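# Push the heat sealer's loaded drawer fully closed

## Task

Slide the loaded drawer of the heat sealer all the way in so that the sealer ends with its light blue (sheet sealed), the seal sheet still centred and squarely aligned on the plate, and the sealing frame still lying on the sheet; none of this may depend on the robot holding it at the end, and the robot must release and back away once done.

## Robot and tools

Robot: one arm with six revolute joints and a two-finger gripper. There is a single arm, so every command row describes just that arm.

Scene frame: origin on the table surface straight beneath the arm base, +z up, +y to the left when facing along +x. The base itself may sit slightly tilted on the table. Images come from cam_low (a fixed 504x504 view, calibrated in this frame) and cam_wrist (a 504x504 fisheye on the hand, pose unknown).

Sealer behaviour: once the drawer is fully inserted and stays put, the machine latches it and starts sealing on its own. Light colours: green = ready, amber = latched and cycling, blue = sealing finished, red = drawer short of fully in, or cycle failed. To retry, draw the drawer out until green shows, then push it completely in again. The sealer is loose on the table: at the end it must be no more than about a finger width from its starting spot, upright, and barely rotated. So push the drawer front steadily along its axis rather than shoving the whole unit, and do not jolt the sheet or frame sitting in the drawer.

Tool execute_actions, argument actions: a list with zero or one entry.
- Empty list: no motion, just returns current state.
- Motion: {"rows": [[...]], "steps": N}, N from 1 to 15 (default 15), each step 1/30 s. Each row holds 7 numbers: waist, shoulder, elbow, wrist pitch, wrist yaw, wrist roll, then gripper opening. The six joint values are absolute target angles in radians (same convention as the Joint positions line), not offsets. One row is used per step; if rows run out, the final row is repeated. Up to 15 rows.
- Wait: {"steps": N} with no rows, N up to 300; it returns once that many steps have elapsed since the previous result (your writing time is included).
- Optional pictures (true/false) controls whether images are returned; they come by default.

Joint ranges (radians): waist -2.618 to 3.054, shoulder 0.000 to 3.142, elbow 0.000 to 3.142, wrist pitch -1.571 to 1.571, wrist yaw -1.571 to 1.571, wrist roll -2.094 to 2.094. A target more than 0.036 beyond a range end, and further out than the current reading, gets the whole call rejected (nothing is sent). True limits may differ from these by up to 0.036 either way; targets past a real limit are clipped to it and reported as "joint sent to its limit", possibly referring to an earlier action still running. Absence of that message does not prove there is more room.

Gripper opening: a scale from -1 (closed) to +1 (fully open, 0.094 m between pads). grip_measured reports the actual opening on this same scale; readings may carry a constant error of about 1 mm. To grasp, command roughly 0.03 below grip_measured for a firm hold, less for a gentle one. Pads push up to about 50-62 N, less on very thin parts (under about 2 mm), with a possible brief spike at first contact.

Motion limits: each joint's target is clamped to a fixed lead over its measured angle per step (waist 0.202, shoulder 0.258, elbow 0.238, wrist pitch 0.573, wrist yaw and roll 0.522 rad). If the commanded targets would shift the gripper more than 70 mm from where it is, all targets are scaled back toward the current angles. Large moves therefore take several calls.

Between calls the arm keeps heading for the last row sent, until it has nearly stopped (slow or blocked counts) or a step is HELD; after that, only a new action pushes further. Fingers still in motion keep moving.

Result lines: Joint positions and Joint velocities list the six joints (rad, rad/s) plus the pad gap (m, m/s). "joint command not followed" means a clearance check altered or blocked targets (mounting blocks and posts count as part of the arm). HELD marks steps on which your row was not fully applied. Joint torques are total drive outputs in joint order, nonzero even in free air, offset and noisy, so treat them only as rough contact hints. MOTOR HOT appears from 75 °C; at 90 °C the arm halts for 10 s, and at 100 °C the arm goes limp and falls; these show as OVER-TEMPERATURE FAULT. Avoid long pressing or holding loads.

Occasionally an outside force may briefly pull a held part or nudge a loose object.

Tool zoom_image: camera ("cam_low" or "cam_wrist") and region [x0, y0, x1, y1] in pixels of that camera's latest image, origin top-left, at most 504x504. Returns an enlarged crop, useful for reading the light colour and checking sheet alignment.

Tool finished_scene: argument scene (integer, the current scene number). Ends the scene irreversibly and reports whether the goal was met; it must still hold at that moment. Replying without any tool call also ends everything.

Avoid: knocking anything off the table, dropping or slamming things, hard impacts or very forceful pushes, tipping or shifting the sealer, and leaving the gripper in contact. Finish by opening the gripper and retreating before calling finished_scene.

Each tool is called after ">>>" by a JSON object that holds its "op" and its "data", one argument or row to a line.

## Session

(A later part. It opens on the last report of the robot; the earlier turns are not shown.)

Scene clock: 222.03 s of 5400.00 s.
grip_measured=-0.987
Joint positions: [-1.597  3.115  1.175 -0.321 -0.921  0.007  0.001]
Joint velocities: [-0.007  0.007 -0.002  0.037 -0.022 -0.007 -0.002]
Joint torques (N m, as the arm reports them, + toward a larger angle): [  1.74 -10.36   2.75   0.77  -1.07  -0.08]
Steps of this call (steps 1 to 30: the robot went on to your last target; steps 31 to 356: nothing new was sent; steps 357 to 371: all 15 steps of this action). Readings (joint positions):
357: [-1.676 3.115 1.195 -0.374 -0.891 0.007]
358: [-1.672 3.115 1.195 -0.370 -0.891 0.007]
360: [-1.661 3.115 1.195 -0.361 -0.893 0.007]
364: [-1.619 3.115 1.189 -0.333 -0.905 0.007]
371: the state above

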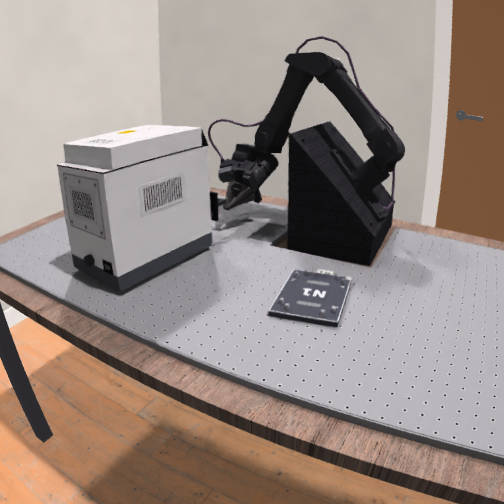

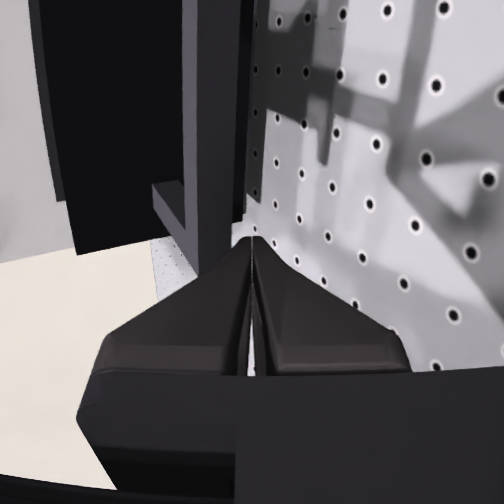

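>>> {"op": "execute_actions", "data": {
  "actions": [
    {"rows":[[-1.57,3.1,1.16,-0.3,-0.98,0,-1],[-1.57,3.1,1.16,-0.3,-0.98,0,-1],[-1.57,3.1,1.16,-0.3,-0.98,0,-1],[-1.54,3.1,1.15,-0.28,-1.02,0,-1],[-1.54,3.1,1.15,-0.28,-1.02,0,-1],[-1.54,3.1,1.15,-0.28,-1.02,0,-1],[-1.51,3.1,1.14,-0.27,-1.06,0,-1]],"steps":15}
  ]
}}

Scene clock: 228.80 s of 5400.00 s.
grip_measured=-0.987
Joint positions: [-1.515  3.115  1.156 -0.287 -1.026  0.007  0.001]
Joint velocities: [-0.002  0.012 -0.002 -0.007 -0.066  0.051 -0.001]
Joint torques (N m, as the arm reports them, + toward a larger angle): [  1.03 -10.36   2.65   0.72  -0.82  -0.09]
Steps of this call (steps 1 to 15: the robot went on to your last target; steps 16 to 188: nothing new was sent; steps 189 to 203: all 15 steps of this action). Readings (joint positions):
189: [-1.595 3.115 1.175 -0.319 -0.922 0.007]
190: [-1.592 3.115 1.175 -0.318 -0.924 0.007]
192: [-1.581 3.115 1.174 -0.312 -0.931 0.007]
196: [-1.539 3.115 1.164 -0.294 -0.968 0.007]
203: the state above

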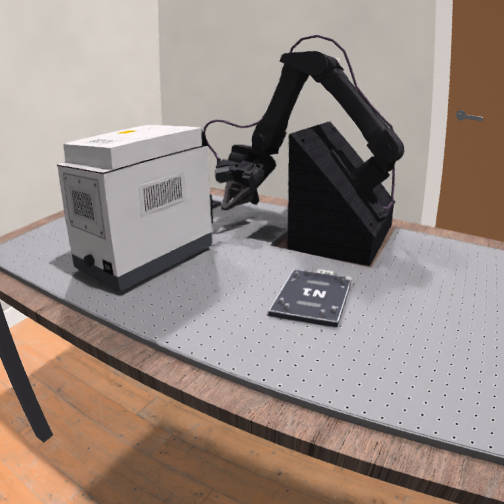

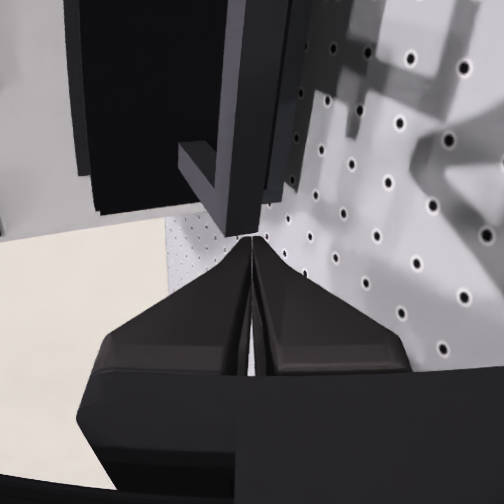

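>>> {"op": "execute_actions", "data": {
  "actions": [
    {"rows":[[-1.7,3.1,1.25,-0.3,-0.9,0,-1]],"steps":15}
  ],
  "pictures": false
}}

>>> {"op": "execute_actions", "data": {
  "actions": [
    {"rows":[[-1.85,3.0,1.4,-0.3,-1.15,0,-1]],"steps":15}
  ]
}}

Scene clock: 235.93 s of 5400.00 s.
grip_measured=-0.987
Joint positions: [-1.712  3.116  1.235 -0.297 -0.898  0.007  0.001]
Joint velocities: [-0.002 -0.002  0.012 -0.037  0.066 -0.051  0.   ]
Joint torques (N m, as the arm reports them, + toward a larger angle): [  2.96 -10.68   5.71   0.63  -0.7   -0.08]
Steps of this call (steps 1 to 30: the robot went on to your last target; steps 31 to 199: nothing new was sent; steps 200 to 214: all 15 steps of this action). Readings (joint positions):
200: [-1.534 3.115 1.165 -0.294 -1.023 0.007]
201: [-1.574 3.116 1.179 -0.313 -0.996 0.007]
203: [-1.666 3.116 1.203 -0.319 -0.957 0.007]
207: [-1.715 3.116 1.235 -0.298 -0.918 0.007]
214: the state above

Scene clock: 236.43 s of 5400.00 s.
grip_measured=-0.987
Joint positions: [-1.856  2.999  1.391 -0.291 -1.119  0.007  0.001]
Joint velocities: [ 0.002 -0.012 -0.002 -0.037 -0.051 -0.066 -0.001]
Joint torques (N m, as the arm reports them, + toward a larger angle): [ 3.97 -9.76  6.33  1.02 -0.92 -0.08]
Steps of this call (steps 1 to 15: all 15 steps of this action). Readings (joint positions):
1: [-1.719 3.114 1.244 -0.305 -0.914 0.007]
2: [-1.735 3.113 1.257 -0.313 -0.936 0.007]
4: [-1.778 3.100 1.294 -0.315 -0.977 0.007]
8: [-1.844 3.042 1.364 -0.309 -1.057 0.007]
15: the state above

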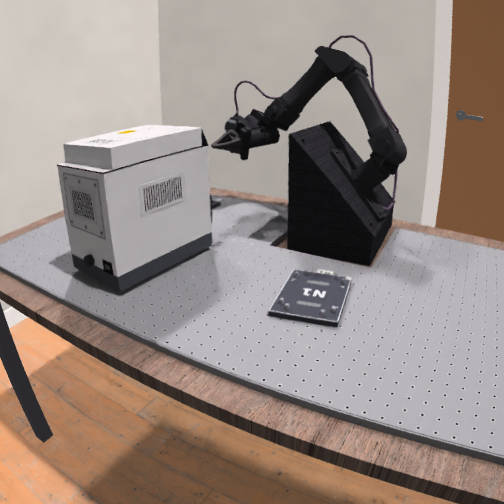

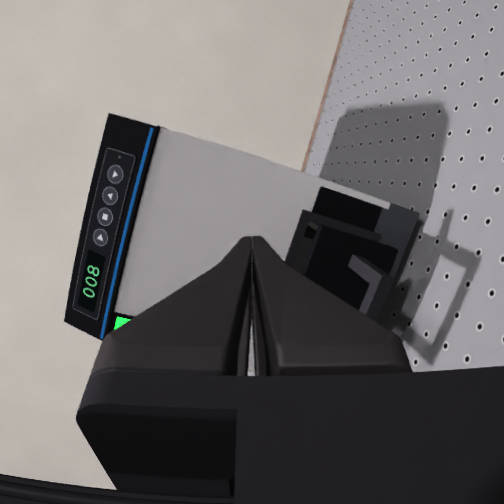

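>>> {"op": "execute_actions", "data": {
  "actions": [
    {"rows":[[-1.78,3.1,1.3,-0.33,-0.75,0,-1]],"steps":15}
  ],
  "pictures": false
}}

>>> {"op": "execute_actions", "data": {
  "actions": [
    {"rows":[[-1.74,3.1,1.24,-0.3,-0.78,0,-1]],"steps":15}
  ]
}}

Scene clock: 245.77 s of 5400.00 s.
grip_measured=-0.987
Joint positions: [-1.785  3.114  1.3   -0.33  -0.759  0.007  0.001]
Joint velocities: [ 0.012 -0.007 -0.022 -0.066  0.066 -0.051  0.   ]
Joint torques (N m, as the arm reports them, + toward a larger angle): [  3.   -10.72   4.55   0.71  -0.7   -0.08]
Steps of this call (steps 1 to 30: the robot went on to your last target; steps 31 to 265: nothing new was sent; steps 266 to 280: all 15 steps of this action). Readings (joint positions):
266: [-1.852 3.002 1.387 -0.290 -1.096 0.007]
267: [-1.846 3.005 1.380 -0.288 -1.048 0.007]
269: [-1.823 3.028 1.360 -0.288 -0.960 0.007]
273: [-1.786 3.094 1.314 -0.307 -0.830 0.007]
280: the state above

Scene clock: 246.27 s of 5400.00 s.
grip_measured=-0.987
Joint positions: [-1.748  3.112  1.252 -0.311 -0.762  0.007  0.001]
Joint velocities: [-0.012 -0.002  0.002 -0.095  0.066  0.037 -0.   ]
Joint torques (N m, as the arm reports them, + toward a larger angle): [  2.92 -10.46   3.33   0.8   -0.8   -0.08]
Steps of this call (steps 1 to 15: all 15 steps of this action). Readings (joint positions):
1: [-1.782 3.114 1.293 -0.323 -0.758 0.007]
2: [-1.776 3.112 1.284 -0.315 -0.759 0.007]
4: [-1.759 3.112 1.266 -0.312 -0.761 0.007]
8: [-1.748 3.112 1.252 -0.312 -0.761 0.007]
15: the state above

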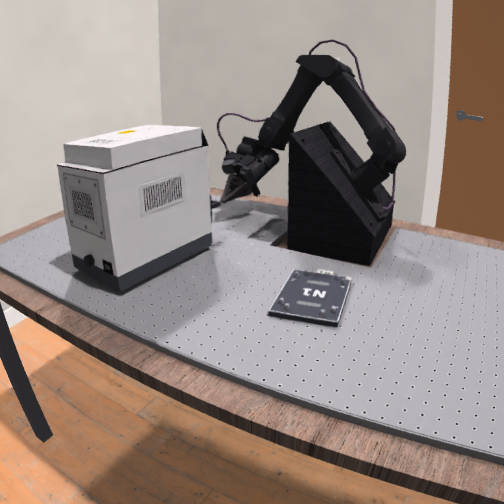

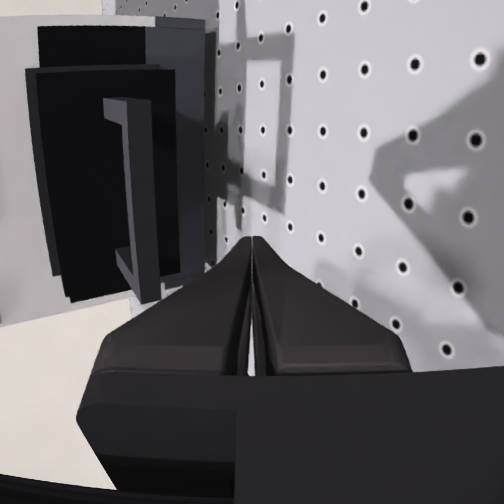

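Good position. Push with waist and a bit of yaw.

>>> {"op": "execute_actions", "data": {
  "actions": [
    {"rows":[[-1.71,3.1,1.23,-0.3,-0.81,0,-1],[-1.71,3.1,1.23,-0.3,-0.81,0,-1],[-1.71,3.1,1.23,-0.3,-0.81,0,-1],[-1.68,3.1,1.21,-0.3,-0.85,0,-1],[-1.68,3.1,1.21,-0.3,-0.85,0,-1],[-1.68,3.1,1.21,-0.3,-0.85,0,-1],[-1.65,3.1,1.19,-0.3,-0.9,0,-1]],"steps":15}
  ]
}}

>>> {"op": "execute_actions", "data": {
  "actions": [
    {"rows":[[-1.63,3.1,1.18,-0.29,-0.93,0,-1],[-1.63,3.1,1.18,-0.29,-0.93,0,-1],[-1.63,3.1,1.18,-0.29,-0.93,0,-1],[-1.61,3.1,1.17,-0.28,-0.97,0,-1],[-1.61,3.1,1.17,-0.28,-0.97,0,-1],[-1.61,3.1,1.17,-0.28,-0.97,0,-1],[-1.59,3.1,1.16,-0.27,-1.01,0,-1]],"steps":15}
  ]
}}

Scene clock: 258.13 s of 5400.00 s.
grip_measured=-0.987
Joint positions: [-1.656  3.112  1.203 -0.303 -0.872  0.007  0.001]
Joint velocities: [-0.017  0.007 -0.002 -0.037 -0.154 -0.022  0.001]
Joint torques (N m, as the arm reports them, + toward a larger angle): [  1.99 -10.29   3.07   0.67  -0.81  -0.07]
Steps of this call (steps 1 to 15: the robot went on to your last target; steps 16 to 341: nothing new was sent; steps 342 to 356: all 15 steps of this action). Readings (joint positions):
342: [-1.745 3.112 1.252 -0.311 -0.766 0.007]
343: [-1.740 3.112 1.252 -0.311 -0.771 0.007]
345: [-1.724 3.112 1.248 -0.308 -0.783 0.007]
349: [-1.679 3.112 1.221 -0.303 -0.829 0.007]
356: the state above

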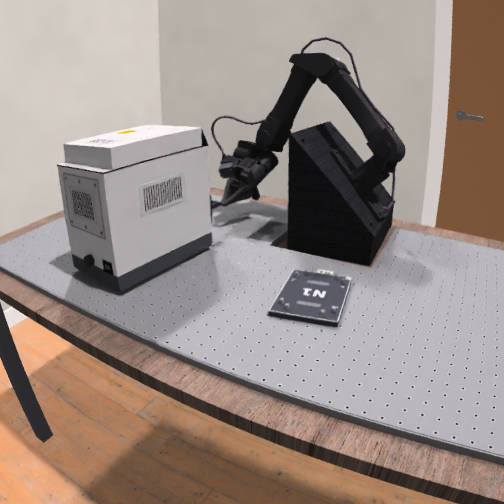

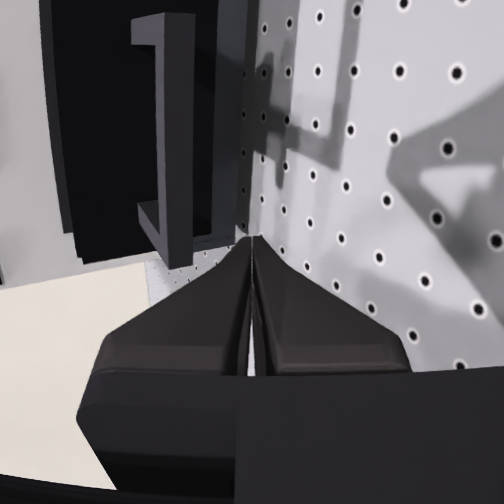

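Scene clock: 258.63 s of 5400.00 s.
grip_measured=-0.987
Joint positions: [-1.598  3.112  1.176 -0.286 -0.982  0.007  0.001]
Joint velocities: [-0.002  0.012  0.002  0.051 -0.037 -0.095  0.   ]
Joint torques (N m, as the arm reports them, + toward a larger angle): [  1.79 -10.2    2.81   0.77  -0.84  -0.08]
Steps of this call (steps 1 to 15: all 15 steps of this action). Readings (joint positions):
1: [-1.654 3.112 1.203 -0.303 -0.877 0.007]
2: [-1.652 3.112 1.203 -0.303 -0.884 0.007]
4: [-1.642 3.112 1.201 -0.299 -0.899 0.007]
8: [-1.613 3.112 1.184 -0.290 -0.944 0.007]
15: the state above

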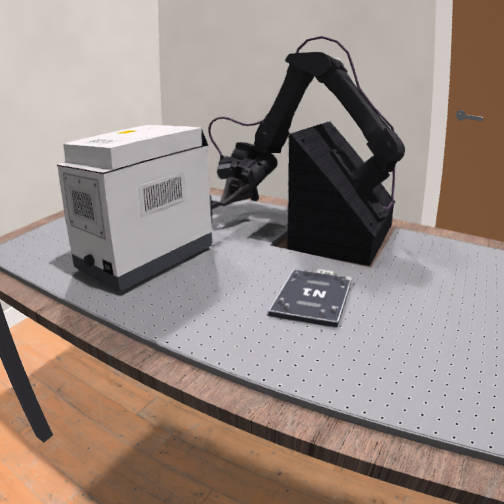

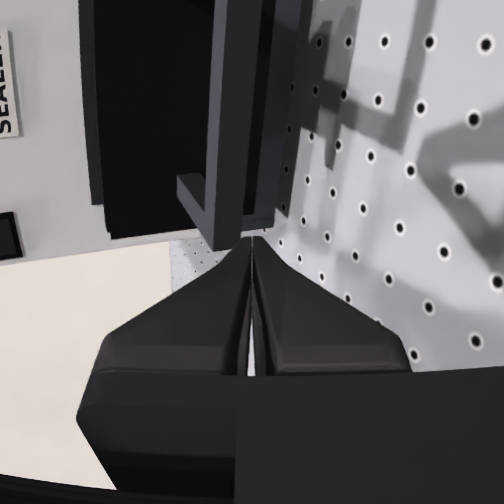

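>>> {"op": "execute_actions", "data": {
  "actions": [
    {"rows":[[-1.72,3.1,1.24,-0.3,-0.8,0,-1]],"steps":15}
  ],
  "pictures": false
}}

>>> {"op": "execute_actions", "data": {
  "actions": [
    {"rows":[[-1.69,3.1,1.24,-0.28,-0.8,0,-1],[-1.69,3.1,1.24,-0.28,-0.8,0,-1],[-1.69,3.1,1.24,-0.28,-0.8,0,-1],[-1.65,3.1,1.24,-0.26,-0.8,0,-1],[-1.65,3.1,1.24,-0.26,-0.8,0,-1],[-1.65,3.1,1.24,-0.26,-0.8,0,-1],[-1.61,3.1,1.24,-0.24,-0.8,0,-1]],"steps":15}
  ]
}}

Scene clock: 266.73 s of 5400.00 s.
grip_measured=-0.987
Joint positions: [-1.729  3.112  1.222 -0.293 -0.8    0.007  0.001]
Joint velocities: [-0.012  0.012 -0.007 -0.095  0.022  0.154 -0.001]
Joint torques (N m, as the arm reports them, + toward a larger angle): [  2.84 -10.3    5.94   0.58  -0.65  -0.08]
Steps of this call (steps 1 to 15: the robot went on to your last target; steps 16 to 228: nothing new was sent; steps 229 to 243: all 15 steps of this action). Readings (joint positions):
229: [-1.609 3.112 1.181 -0.289 -0.967 0.007]
230: [-1.635 3.112 1.189 -0.294 -0.931 0.007]
232: [-1.696 3.112 1.207 -0.295 -0.880 0.007]
236: [-1.729 3.112 1.222 -0.292 -0.827 0.007]
243: the state above

Scene clock: 267.23 s of 5400.00 s.
grip_measured=-0.987
Joint positions: [-1.614  3.112  1.222 -0.257 -0.793  0.007  0.001]
Joint velocities: [ 0.012 -0.002 -0.012 -0.066 -0.022 -0.081 -0.   ]
Joint torques (N m, as the arm reports them, + toward a larger angle): [  1.63 -10.48   6.15   0.91  -0.65  -0.08]
Steps of this call (steps 1 to 15: all 15 steps of this action). Readings (joint positions):
1: [-1.726 3.112 1.222 -0.292 -0.799 0.007]
2: [-1.720 3.112 1.222 -0.292 -0.797 0.007]
4: [-1.702 3.112 1.222 -0.290 -0.795 0.007]
8: [-1.644 3.112 1.222 -0.273 -0.793 0.007]
15: the state above

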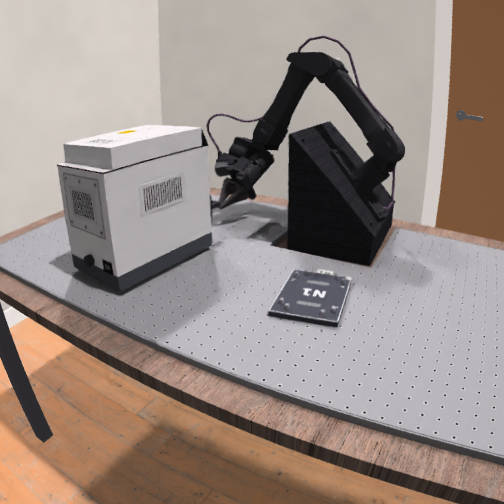

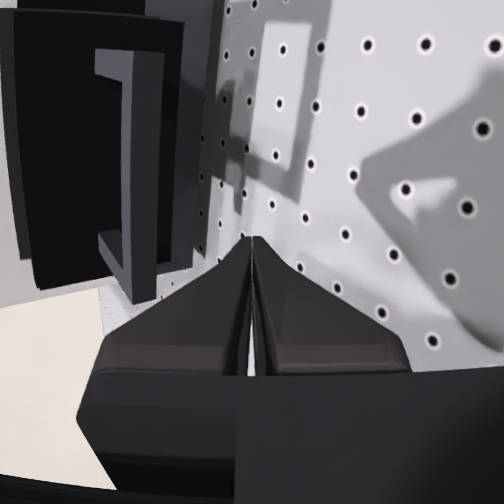

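Well inside the bar now; finish with yaw.

>>> {"op": "execute_actions", "data": {
  "actions": [
    {"rows":[[-1.6,3.1,1.22,-0.26,-0.86,0,-1],[-1.6,3.1,1.22,-0.26,-0.86,0,-1],[-1.6,3.1,1.22,-0.26,-0.86,0,-1],[-1.59,3.1,1.22,-0.27,-0.93,0,-1],[-1.59,3.1,1.22,-0.27,-0.93,0,-1],[-1.59,3.1,1.22,-0.27,-0.93,0,-1],[-1.58,3.1,1.22,-0.28,-1.0,0,-1]],"steps":15}
  ]
}}

>>> {"op": "execute_actions", "data": {
  "actions": [
    {"rows":[[-1.57,3.1,1.21,-0.29,-1.04,0,-1],[-1.57,3.1,1.21,-0.29,-1.04,0,-1],[-1.57,3.1,1.21,-0.29,-1.04,0,-1],[-1.56,3.1,1.21,-0.3,-1.1,0,-1],[-1.56,3.1,1.21,-0.3,-1.1,0,-1],[-1.56,3.1,1.21,-0.3,-1.1,0,-1],[-1.55,3.1,1.21,-0.31,-1.16,0,-1]],"steps":15}
  ]
}}

Scene clock: 277.80 s of 5400.00 s.
grip_measured=-0.987
Joint positions: [-1.589  3.112  1.222 -0.264 -0.966  0.007  0.001]
Joint velocities: [ 0.002 -0.002 -0.007 -0.022 -0.081 -0.022  0.001]
Joint torques (N m, as the arm reports them, + toward a larger angle): [  1.86 -10.52   4.38   0.56  -0.82  -0.07]
Steps of this call (steps 1 to 15: the robot went on to your last target; steps 16 to 302: nothing new was sent; steps 303 to 317: all 15 steps of this action). Readings (joint positions):
303: [-1.614 3.112 1.222 -0.252 -0.800 0.007]
304: [-1.614 3.112 1.222 -0.252 -0.809 0.007]
306: [-1.612 3.112 1.222 -0.252 -0.830 0.007]
310: [-1.598 3.112 1.222 -0.257 -0.901 0.007]
317: the state above

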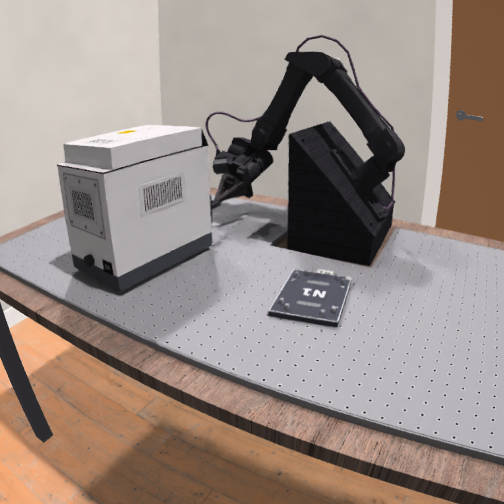

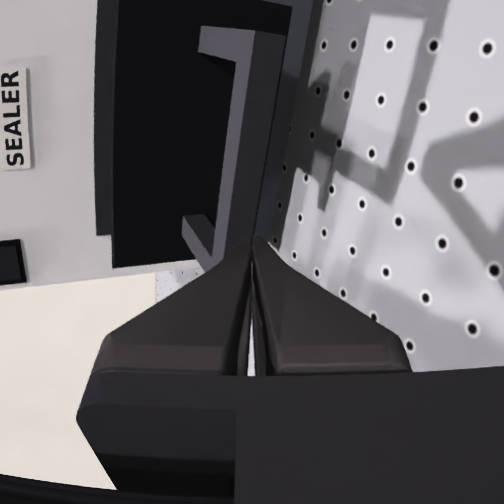

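Scene clock: 278.30 s of 5400.00 s.
grip_measured=-0.987
Joint positions: [-1.559  3.112  1.222 -0.293 -1.127  0.007  0.001]
Joint velocities: [-0.002 -0.002 -0.027 -0.007 -0.168  0.051 -0.   ]
Joint torques (N m, as the arm reports them, + toward a larger angle): [  1.7  -10.49   3.44   0.53  -0.88  -0.08]
Steps of this call (steps 1 to 15: all 15 steps of this action). Readings (joint positions):
1: [-1.588 3.112 1.222 -0.265 -0.974 0.007]
2: [-1.587 3.112 1.222 -0.267 -0.984 0.007]
4: [-1.582 3.112 1.222 -0.271 -1.006 0.007]
8: [-1.567 3.112 1.222 -0.283 -1.070 0.007]
15: the state above

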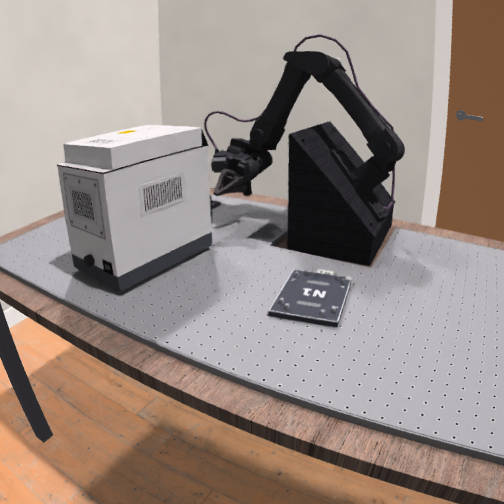

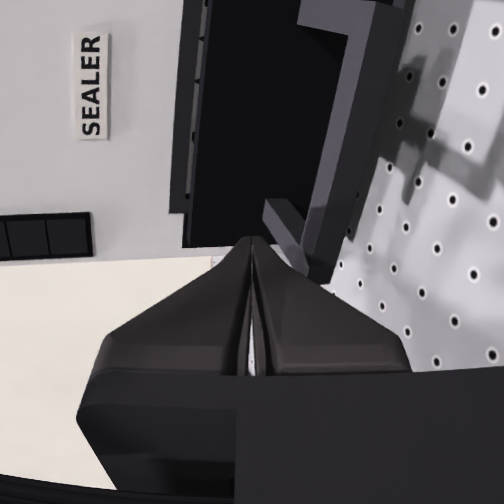

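>>> {"op": "execute_actions", "data": {
  "actions": [
    {"rows":[[-1.55,3.1,1.22,-0.22,-1.15,0,-1],[-1.55,3.1,1.22,-0.15,-1.15,0,-1],[-1.55,3.1,1.21,-0.1,-1.15,0,-1],[-1.55,3.1,1.21,-0.1,-1.15,0,-1],[-1.55,3.1,1.21,-0.1,-1.15,0,-1],[-1.55,3.1,1.2,-0.1,-1.2,0,-1],[-1.55,3.1,1.2,-0.1,-1.2,0,-1],[-1.55,3.1,1.2,-0.1,-1.2,0,-1],[-1.55,3.1,1.2,-0.1,-1.26,0,-1]],"steps":15}
  ]
}}

Scene clock: 288.93 s of 5400.00 s.
grip_measured=-0.987
Joint positions: [-1.559  3.112  1.222 -0.119 -1.224  0.007  0.001]
Joint velocities: [ 0.007 -0.022  0.012  0.007 -0.125 -0.022  0.   ]
Joint torques (N m, as the arm reports them, + toward a larger angle): [  1.78 -10.68   2.77   1.07  -0.86  -0.08]
Steps of this call (steps 1 to 30: the robot went on to your last target; steps 31 to 304: nothing new was sent; steps 305 to 319: all 15 steps of this action). Readings (joint positions):
305: [-1.559 3.112 1.222 -0.289 -1.141 0.007]
306: [-1.559 3.112 1.222 -0.271 -1.141 0.007]
308: [-1.559 3.112 1.222 -0.216 -1.141 0.007]
312: [-1.559 3.112 1.222 -0.151 -1.158 0.007]
319: the state above

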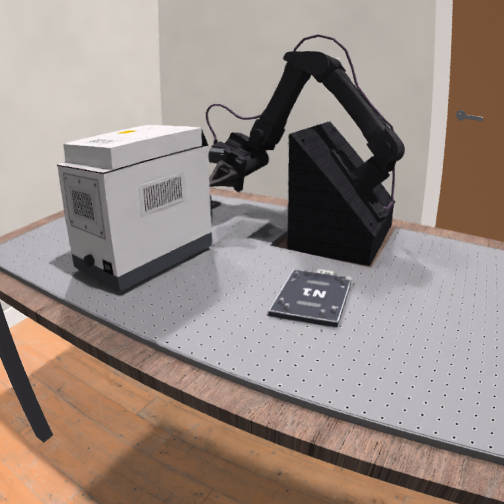

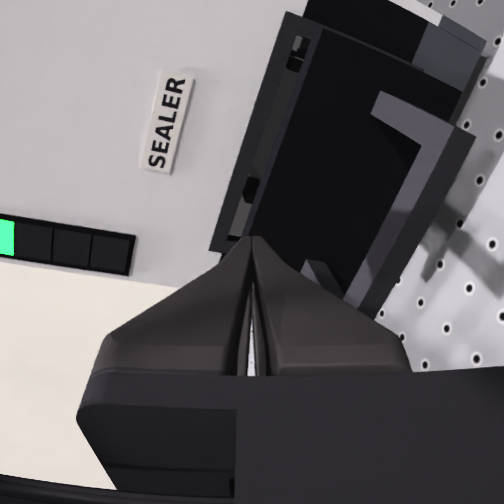

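>>> {"op": "execute_actions", "data": {
  "actions": [
    {"rows":[[-1.55,3.1,1.22,-0.12,-1.08,0,-1],[-1.55,3.1,1.22,-0.12,-1.08,0,-1],[-1.55,3.1,1.22,-0.12,-1.08,0,-1],[-1.55,3.1,1.22,-0.12,-1.08,0,-1],[-1.55,3.1,1.18,-0.12,-1.08,0,-1],[-1.55,3.1,1.15,-0.12,-1.08,0,-1],[-1.55,3.1,1.12,-0.12,-1.08,0,-1]],"steps":15}
  ]
}}

Scene clock: 298.20 s of 5400.00 s.
grip_measured=-0.987
Joint positions: [-1.559  3.111  1.132 -0.115 -1.102  0.007  0.001]
Joint velocities: [-0.007  0.002  0.002 -0.051 -0.037  0.022 -0.   ]
Joint torques (N m, as the arm reports them, + toward a larger angle): [  1.63 -10.07   3.12   0.78  -0.4   -0.08]
Steps of this call (steps 1 to 30: the robot went on to your last target; steps 31 to 263: nothing new was sent; steps 264 to 278: all 15 steps of this action). Readings (joint positions):
264: [-1.559 3.112 1.222 -0.112 -1.219 0.007]
265: [-1.559 3.112 1.222 -0.112 -1.189 0.007]
267: [-1.559 3.112 1.222 -0.112 -1.146 0.007]
271: [-1.559 3.111 1.174 -0.102 -1.104 0.007]
278: the state above

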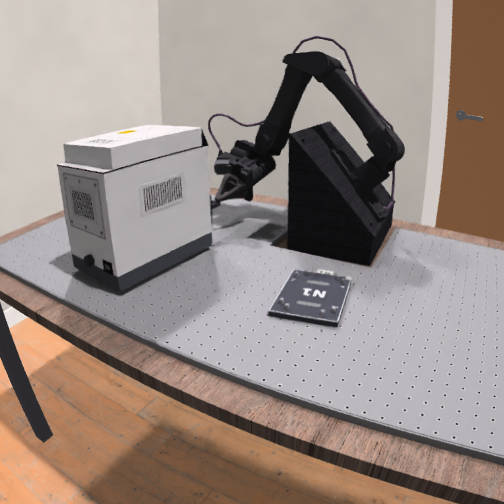

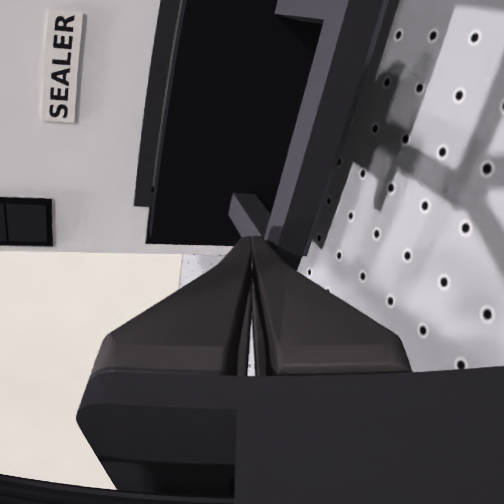

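>>> {"op": "execute_actions", "data": {
  "actions": [
    {"rows":[[-1.6,3.1,1.2,-0.12,-0.95,0,-1],[-1.64,3.1,1.22,-0.12,-0.8,0,-1],[-1.66,3.1,1.22,-0.12,-0.72,0,-1]],"steps":15}
  ],
  "pictures": false
}}

>>> {"op": "execute_actions", "data": {
  "actions": [
    {"rows":[[-1.64,3.1,1.15,-0.12,-0.75,0,-1]],"steps":15}
  ]
}}

Scene clock: 310.53 s of 5400.00 s.
grip_measured=-0.987
Joint positions: [-1.666  3.11   1.205 -0.113 -0.733  0.007  0.001]
Joint velocities: [-0.012 -0.007  0.012  0.007  0.095  0.022  0.   ]
Joint torques (N m, as the arm reports them, + toward a larger angle): [  2.2  -10.42   6.01   0.93  -0.6   -0.08]
Steps of this call (steps 1 to 15: the robot went on to your last target; steps 16 to 355: nothing new was sent; steps 356 to 370: all 15 steps of this action). Readings (joint positions):
356: [-1.563 3.111 1.138 -0.120 -1.095 0.007]
357: [-1.574 3.111 1.151 -0.128 -1.073 0.007]
359: [-1.619 3.110 1.184 -0.125 -0.956 0.007]
363: [-1.666 3.110 1.205 -0.112 -0.808 0.007]
370: the state above

Scene clock: 311.03 s of 5400.00 s.
grip_measured=-0.987
Joint positions: [-1.65   3.11   1.162 -0.116 -0.734  0.007  0.001]
Joint velocities: [ 0.007  0.007 -0.007 -0.11   0.007 -0.095  0.001]
Joint torques (N m, as the arm reports them, + toward a larger angle): [  2.42 -10.12   3.28   0.87  -0.73  -0.08]
Steps of this call (steps 1 to 15: all 15 steps of this action). Readings (joint positions):
1: [-1.665 3.110 1.200 -0.110 -0.732 0.007]
2: [-1.662 3.110 1.193 -0.108 -0.733 0.007]
4: [-1.655 3.110 1.174 -0.109 -0.734 0.007]
8: [-1.650 3.110 1.162 -0.116 -0.734 0.007]
15: the state above

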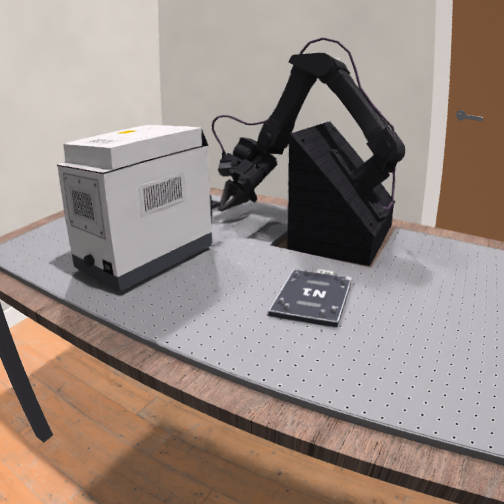

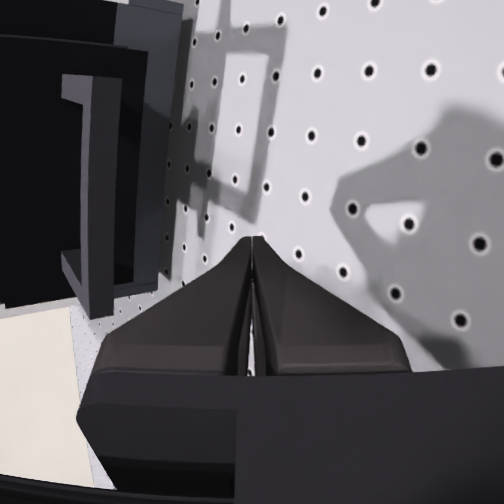

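>>> {"op": "execute_actions", "data": {
  "actions": [
    {"rows":[[-1.61,3.1,1.15,-0.12,-0.79,0,-1],[-1.61,3.1,1.15,-0.12,-0.79,0,-1],[-1.61,3.1,1.15,-0.12,-0.79,0,-1],[-1.58,3.1,1.145,-0.12,-0.84,0,-1],[-1.58,3.1,1.145,-0.12,-0.84,0,-1],[-1.58,3.1,1.145,-0.12,-0.84,0,-1],[-1.55,3.1,1.14,-0.12,-0.89,0,-1]],"steps":15}
  ]
}}

>>> {"op": "execute_actions", "data": {
  "actions": [
    {"rows":[[-1.53,3.1,1.13,-0.12,-0.92,0,-1],[-1.53,3.1,1.13,-0.12,-0.92,0,-1],[-1.53,3.1,1.13,-0.12,-0.92,0,-1],[-1.51,3.1,1.125,-0.12,-0.96,0,-1],[-1.51,3.1,1.125,-0.12,-0.96,0,-1],[-1.51,3.1,1.125,-0.12,-0.96,0,-1],[-1.49,3.1,1.12,-0.12,-1.0,0,-1]],"steps":15}
  ]
}}

Scene clock: 322.33 s of 5400.00 s.
grip_measured=-0.987
Joint positions: [-1.555  3.11   1.162 -0.116 -0.862  0.007  0.001]
Joint velocities: [ 0.012 -0.017 -0.002  0.007 -0.051  0.022 -0.   ]
Joint torques (N m, as the arm reports them, + toward a larger angle): [  1.4  -10.26   2.48   0.88  -0.76  -0.08]
Steps of this call (steps 1 to 15: the robot went on to your last target; steps 16 to 324: nothing new was sent; steps 325 to 339: all 15 steps of this action). Readings (joint positions):
325: [-1.647 3.110 1.162 -0.116 -0.738 0.007]
326: [-1.640 3.110 1.162 -0.116 -0.745 0.007]
328: [-1.622 3.110 1.162 -0.116 -0.761 0.007]
332: [-1.577 3.110 1.162 -0.116 -0.814 0.007]
339: the state above

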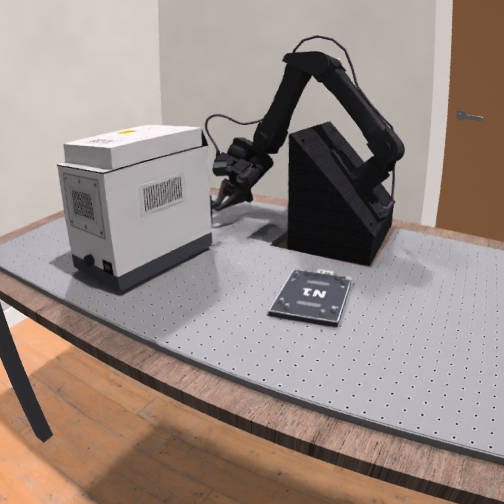

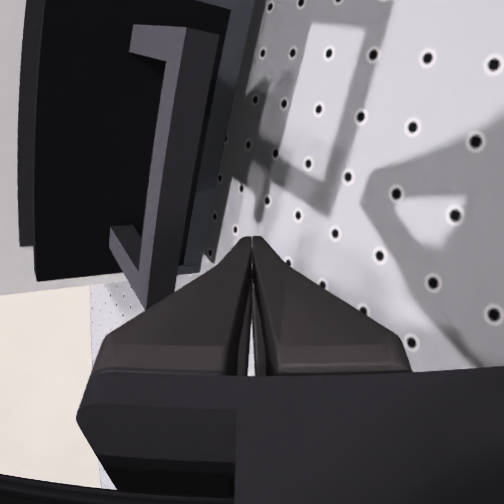

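Scene clock: 322.83 s of 5400.00 s.
grip_measured=-0.987
Joint positions: [-1.497  3.11   1.137 -0.115 -0.97   0.007  0.001]
Joint velocities: [-0.002 -0.022 -0.002  0.022 -0.007  0.007 -0.   ]
Joint torques (N m, as the arm reports them, + toward a larger angle): [  0.99 -10.07   2.85   0.82  -0.9   -0.08]
Steps of this call (steps 1 to 15: all 15 steps of this action). Readings (joint positions):
1: [-1.554 3.110 1.160 -0.115 -0.867 0.007]
2: [-1.551 3.110 1.157 -0.115 -0.875 0.007]
4: [-1.542 3.110 1.150 -0.115 -0.890 0.007]
8: [-1.512 3.110 1.139 -0.115 -0.934 0.007]
15: the state above

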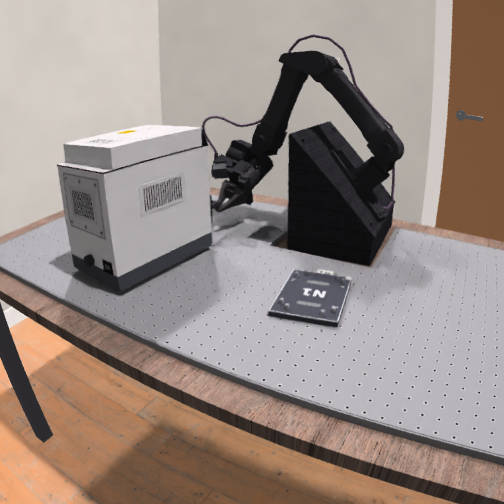

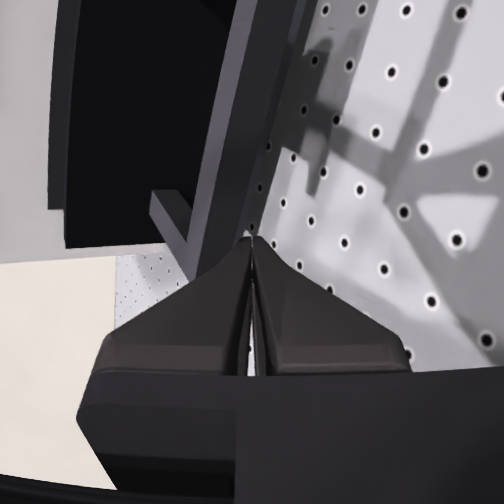

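>>> {"op": "execute_actions", "data": {
  "actions": [
    {"rows":[[-1.47,3.1,1.135,-0.1,-1.0,0,-1],[-1.47,3.1,1.135,-0.1,-1.0,0,-1],[-1.47,3.1,1.135,-0.1,-1.0,0,-1],[-1.44,3.1,1.135,-0.08,-1.02,0,-1],[-1.44,3.1,1.135,-0.08,-1.02,0,-1],[-1.44,3.1,1.135,-0.08,-1.02,0,-1],[-1.41,3.1,1.135,-0.06,-1.05,0,-1]],"steps":15}
  ]
}}

Scene clock: 330.67 s of 5400.00 s.
grip_measured=-0.987
Joint positions: [-1.415  3.11   1.137 -0.08  -1.012  0.007  0.001]
Joint velocities: [-0.012 -0.022 -0.002  0.022 -0.066  0.007  0.001]
Joint torques (N m, as the arm reports them, + toward a larger angle): [  0.32 -10.18   4.18   1.17  -0.98  -0.08]
Steps of this call (steps 1 to 15: the robot went on to your last target; steps 16 to 220: nothing new was sent; steps 221 to 235: all 15 steps of this action). Readings (joint positions):
221: [-1.495 3.110 1.137 -0.115 -0.971 0.007]
222: [-1.492 3.110 1.137 -0.115 -0.971 0.007]
224: [-1.481 3.110 1.137 -0.112 -0.972 0.007]
228: [-1.439 3.110 1.137 -0.095 -0.986 0.007]
235: the state above

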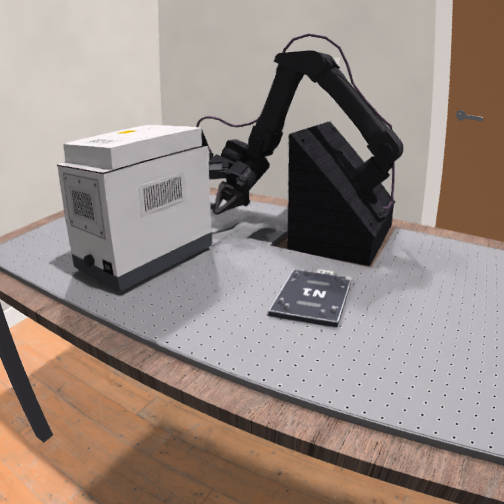

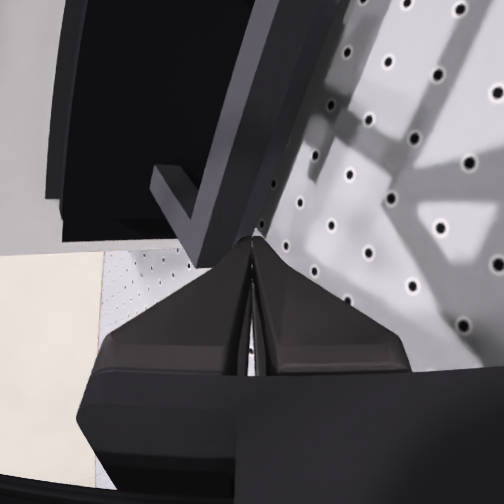

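>>> {"op": "execute_actions", "data": {
  "actions": [
    {"rows":[[-1.65,3.1,1.25,-0.15,-0.85,0,-1]],"steps":15}
  ],
  "pictures": false
}}

>>> {"op": "execute_actions", "data": {
  "actions": [
    {"rows":[[-1.85,3.0,1.4,-0.3,-1.15,0,-1]],"steps":15}
  ]
}}

Scene clock: 341.93 s of 5400.00 s.
grip_measured=-0.987
Joint positions: [-1.66   3.108  1.241 -0.133 -0.85   0.006  0.001]
Joint velocities: [-0.012 -0.012  0.007 -0.037  0.037 -0.007 -0.   ]
Joint torques (N m, as the arm reports them, + toward a larger angle): [  2.61 -10.38   5.64   0.83  -0.63  -0.07]
Steps of this call (steps 1 to 15: the robot went on to your last target; steps 16 to 323: nothing new was sent; steps 324 to 338: all 15 steps of this action). Readings (joint positions):
324: [-1.435 3.110 1.149 -0.099 -0.993 0.006]
325: [-1.481 3.113 1.169 -0.120 -0.964 0.006]
327: [-1.597 3.113 1.210 -0.126 -0.920 0.006]
331: [-1.674 3.108 1.241 -0.119 -0.871 0.006]
338: the state above

Scene clock: 342.43 s of 5400.00 s.
grip_measured=-0.987
Joint positions: [-1.863  2.999  1.392 -0.268 -1.118  0.006  0.001]
Joint velocities: [ 0.002  0.027 -0.012 -0.11  -0.11  -0.022 -0.001]
Joint torques (N m, as the arm reports them, + toward a larger angle): [ 4.62 -9.59  6.25  0.96 -0.88 -0.08]
Steps of this call (steps 1 to 15: all 15 steps of this action). Readings (joint positions):
1: [-1.672 3.107 1.252 -0.153 -0.872 0.006]
2: [-1.695 3.106 1.267 -0.181 -0.904 0.006]
4: [-1.761 3.092 1.305 -0.215 -0.959 0.006]
8: [-1.854 3.032 1.372 -0.247 -1.055 0.006]
15: the state above

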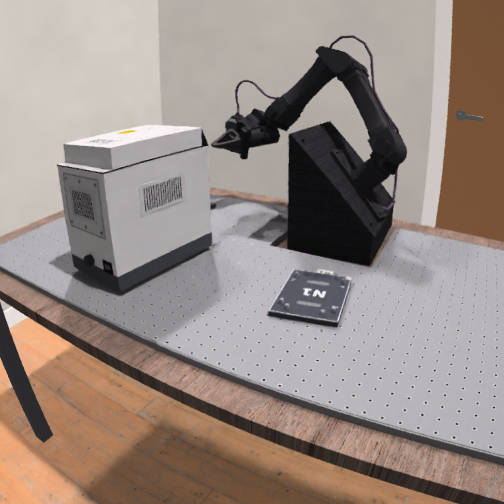

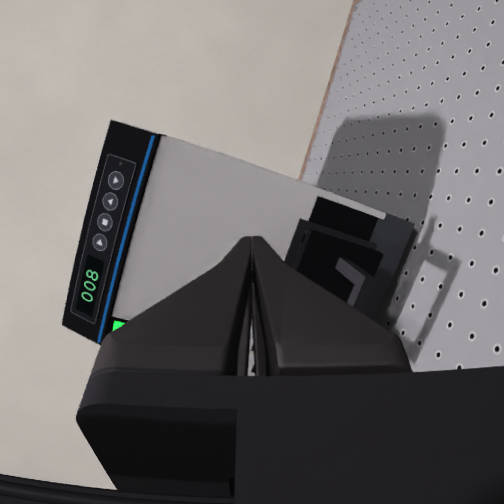

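>>> {"op": "execute_actions", "data": {
  "actions": [
    {"rows":[[-1.7,3.1,1.27,-0.1,-0.72,0,-1]],"steps":15}
  ],
  "pictures": false
}}

>>> {"op": "execute_actions", "data": {
  "actions": [
    {"rows":[[-1.58,3.1,1.15,-0.03,-0.72,0,-1]],"steps":15}
  ]
}}

Scene clock: 351.33 s of 5400.00 s.
grip_measured=-0.987
Joint positions: [-1.694  3.116  1.269 -0.125 -0.732  0.006  0.001]
Joint velocities: [-0.007  0.007  0.002  0.037  0.198  0.081  0.   ]
Joint torques (N m, as the arm reports them, + toward a larger angle): [  1.43 -11.09   4.95   1.2   -0.63  -0.07]
Steps of this call (steps 1 to 30: the robot went on to your last target; steps 31 to 252: nothing new was sent; steps 253 to 267: all 15 steps of this action). Readings (joint positions):
253: [-1.854 3.001 1.382 -0.264 -1.094 0.006]
254: [-1.836 3.004 1.370 -0.232 -1.042 0.006]
256: [-1.779 3.026 1.339 -0.184 -0.946 0.006]
260: [-1.692 3.094 1.285 -0.145 -0.811 0.006]
267: the state above

Scene clock: 351.83 s of 5400.00 s.
grip_measured=-0.987
Joint positions: [-1.575  3.105  1.155 -0.045 -0.716  0.006  0.001]
Joint velocities: [ 0.002  0.007 -0.007 -0.051  0.007 -0.007 -0.   ]
Joint torques (N m, as the arm reports them, + toward a larger angle): [  0.65 -10.     4.03   1.22  -0.54  -0.07]
Steps of this call (steps 1 to 15: all 15 steps of this action). Readings (joint positions):
1: [-1.684 3.114 1.253 -0.100 -0.725 0.006]
2: [-1.662 3.108 1.228 -0.075 -0.721 0.006]
4: [-1.608 3.105 1.188 -0.060 -0.721 0.006]
8: [-1.575 3.105 1.155 -0.060 -0.719 0.006]
15: the state above

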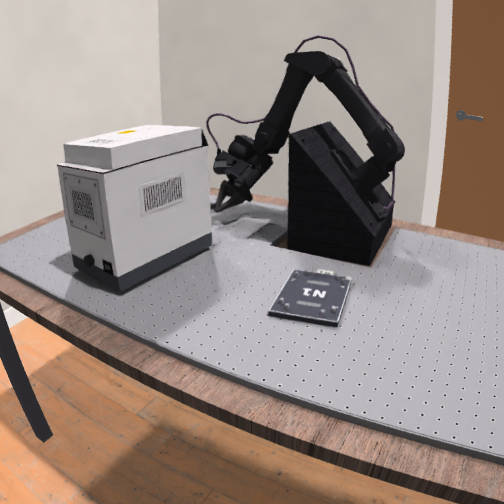

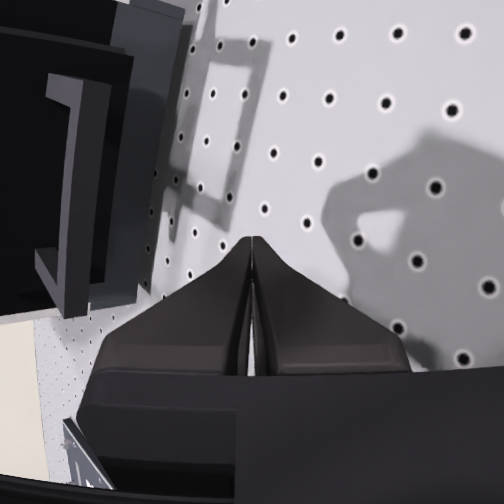

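>>> {"op": "execute_actions", "data": {
  "actions": [
    {"rows":[[-1.56,3.1,1.15,-0.03,-0.8,0,-1],[-1.56,3.1,1.15,-0.03,-0.8,0,-1],[-1.56,3.1,1.15,-0.03,-0.8,0,-1],[-1.54,3.1,1.14,-0.03,-0.88,0,-1],[-1.54,3.1,1.14,-0.03,-0.88,0,-1],[-1.54,3.1,1.14,-0.03,-0.88,0,-1],[-1.52,3.1,1.13,-0.03,-0.96,0,-1]],"steps":15}
  ]
}}

>>> {"op": "execute_actions", "data": {
  "actions": [
    {"rows":[[-1.5,3.1,1.12,-0.03,-0.99,0,-1],[-1.5,3.1,1.12,-0.03,-0.99,0,-1],[-1.5,3.1,1.12,-0.03,-0.99,0,-1],[-1.48,3.1,1.11,-0.03,-1.05,0,-1],[-1.48,3.1,1.11,-0.03,-1.05,0,-1],[-1.48,3.1,1.11,-0.03,-1.05,0,-1],[-1.46,3.1,1.1,-0.03,-1.11,0,-1]],"steps":15}
  ]
}}

Scene clock: 360.27 s of 5400.00 s.
grip_measured=-0.987
Joint positions: [-1.527  3.105  1.155 -0.039 -0.925  0.006  0.001]
Joint velocities: [-0.002 -0.002  0.007  0.022 -0.139 -0.066 -0.   ]
Joint torques (N m, as the arm reports them, + toward a larger angle): [ 1.24 -9.96  2.28  1.16 -0.75 -0.07]
Steps of this call (steps 1 to 15: the robot went on to your last target; steps 16 to 238: nothing new was sent; steps 239 to 253: all 15 steps of this action). Readings (joint positions):
239: [-1.575 3.105 1.155 -0.041 -0.724 0.006]
240: [-1.575 3.105 1.155 -0.041 -0.737 0.006]
242: [-1.571 3.105 1.155 -0.040 -0.764 0.006]
246: [-1.543 3.105 1.155 -0.040 -0.848 0.006]
253: the state above

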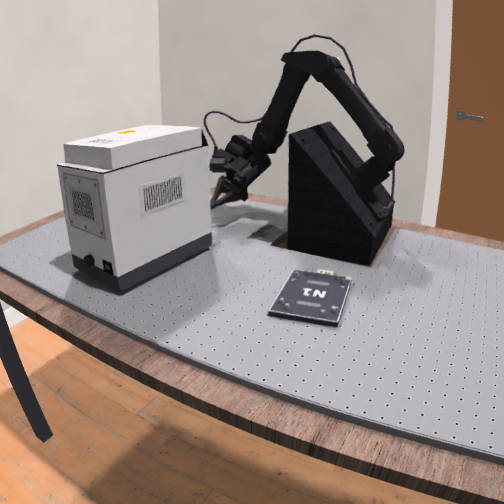

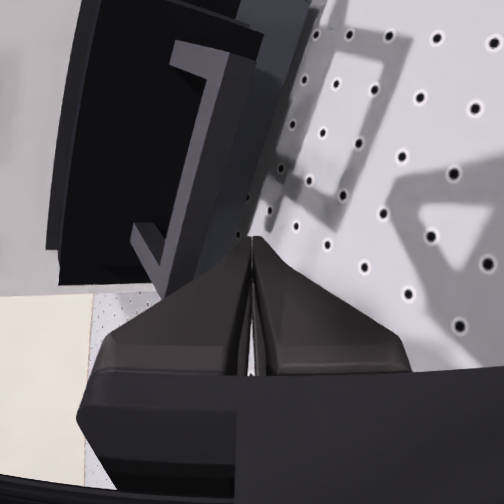

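Scene clock: 360.77 s of 5400.00 s.
grip_measured=-0.987
Joint positions: [-1.468  3.105  1.116 -0.035 -1.073  0.006  0.001]
Joint velocities: [-0.002 -0.012 -0.012  0.022 -0.037 -0.022  0.   ]
Joint torques (N m, as the arm reports them, + toward a larger angle): [ 0.93 -9.86  2.85  1.02 -0.85 -0.08]
Steps of this call (steps 1 to 15: all 15 steps of this action). Readings (joint positions):
1: [-1.526 3.105 1.153 -0.037 -0.932 0.006]
2: [-1.522 3.105 1.149 -0.035 -0.941 0.006]
4: [-1.511 3.105 1.140 -0.035 -0.960 0.006]
8: [-1.481 3.105 1.122 -0.035 -1.022 0.006]
15: the state above

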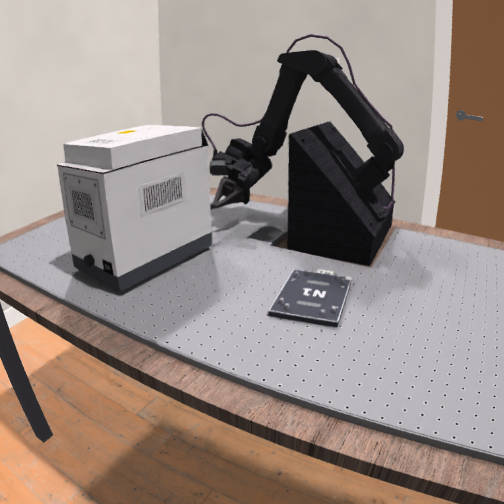

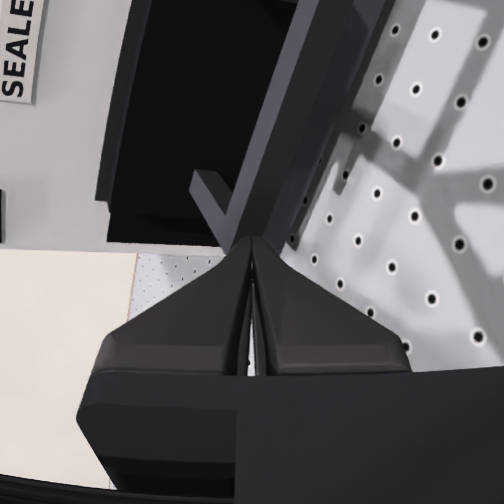

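>>> {"op": "execute_actions", "data": {
  "actions": [
    {"rows":[[-1.46,3.1,1.11,-0.02,-1.15,0,-1],[-1.46,3.1,1.11,-0.02,-1.15,0,-1],[-1.46,3.1,1.11,-0.02,-1.15,0,-1],[-1.45,3.1,1.11,-0.02,-1.22,0,-1]],"steps":15}
  ]
}}

Scene clock: 366.33 s of 5400.00 s.
grip_measured=-0.987
Joint positions: [-1.459  3.105  1.116 -0.031 -1.195  0.006  0.001]
Joint velocities: [ 0.002  0.007 -0.007 -0.051 -0.081  0.066 -0.001]
Joint torques (N m, as the arm reports them, + toward a larger angle): [ 1.   -9.8   3.76  1.08 -0.85 -0.07]
Steps of this call (steps 1 to 30: the robot went on to your last target; steps 31 to 152: nothing new was sent; steps 153 to 167: all 15 steps of this action). Readings (joint positions):
153: [-1.468 3.105 1.116 -0.034 -1.090 0.006]
154: [-1.468 3.105 1.116 -0.034 -1.097 0.006]
156: [-1.467 3.105 1.116 -0.033 -1.119 0.006]
160: [-1.460 3.105 1.116 -0.031 -1.168 0.006]
167: the state above

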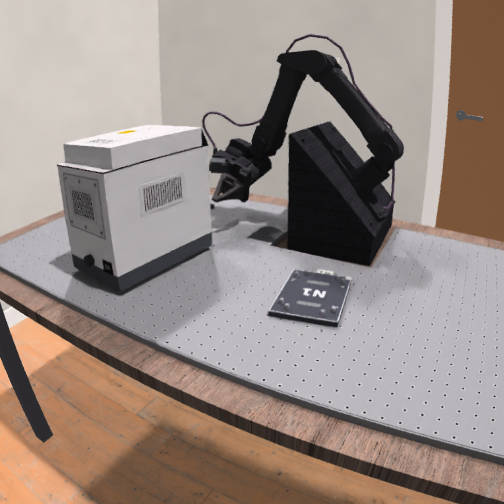

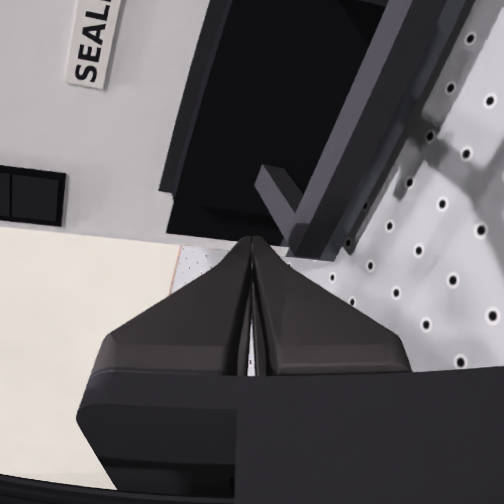

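>>> {"op": "execute_actions", "data": {
  "actions": [
    {"rows":[[-1.6,3.08,1.3,-0.1,-1.25,0,-1]],"steps":15}
  ]
}}

Scene clock: 370.23 s of 5400.00 s.
grip_measured=-0.987
Joint positions: [-1.61   3.083  1.292 -0.083 -1.231  0.006  0.001]
Joint velocities: [ 0.002 -0.002 -0.007 -0.125 -0.037  0.037  0.   ]
Joint torques (N m, as the arm reports them, + toward a larger angle): [  2.27 -10.26   6.06   0.99  -0.83  -0.07]
Steps of this call (steps 1 to 15: the robot went on to your last target; steps 16 to 102: nothing new was sent; steps 103 to 117: all 15 steps of this action). Readings (joint positions):
103: [-1.470 3.107 1.133 -0.052 -1.205 0.006]
104: [-1.494 3.112 1.164 -0.074 -1.207 0.006]
106: [-1.558 3.111 1.234 -0.085 -1.213 0.006]
110: [-1.611 3.086 1.292 -0.074 -1.225 0.006]
117: the state above

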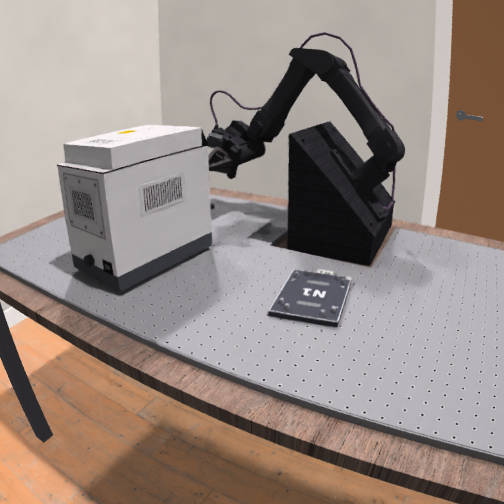

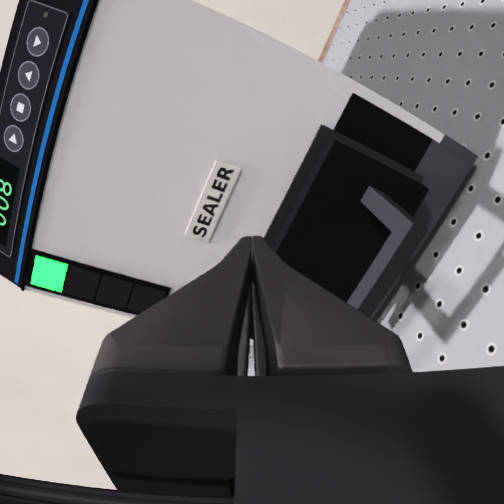

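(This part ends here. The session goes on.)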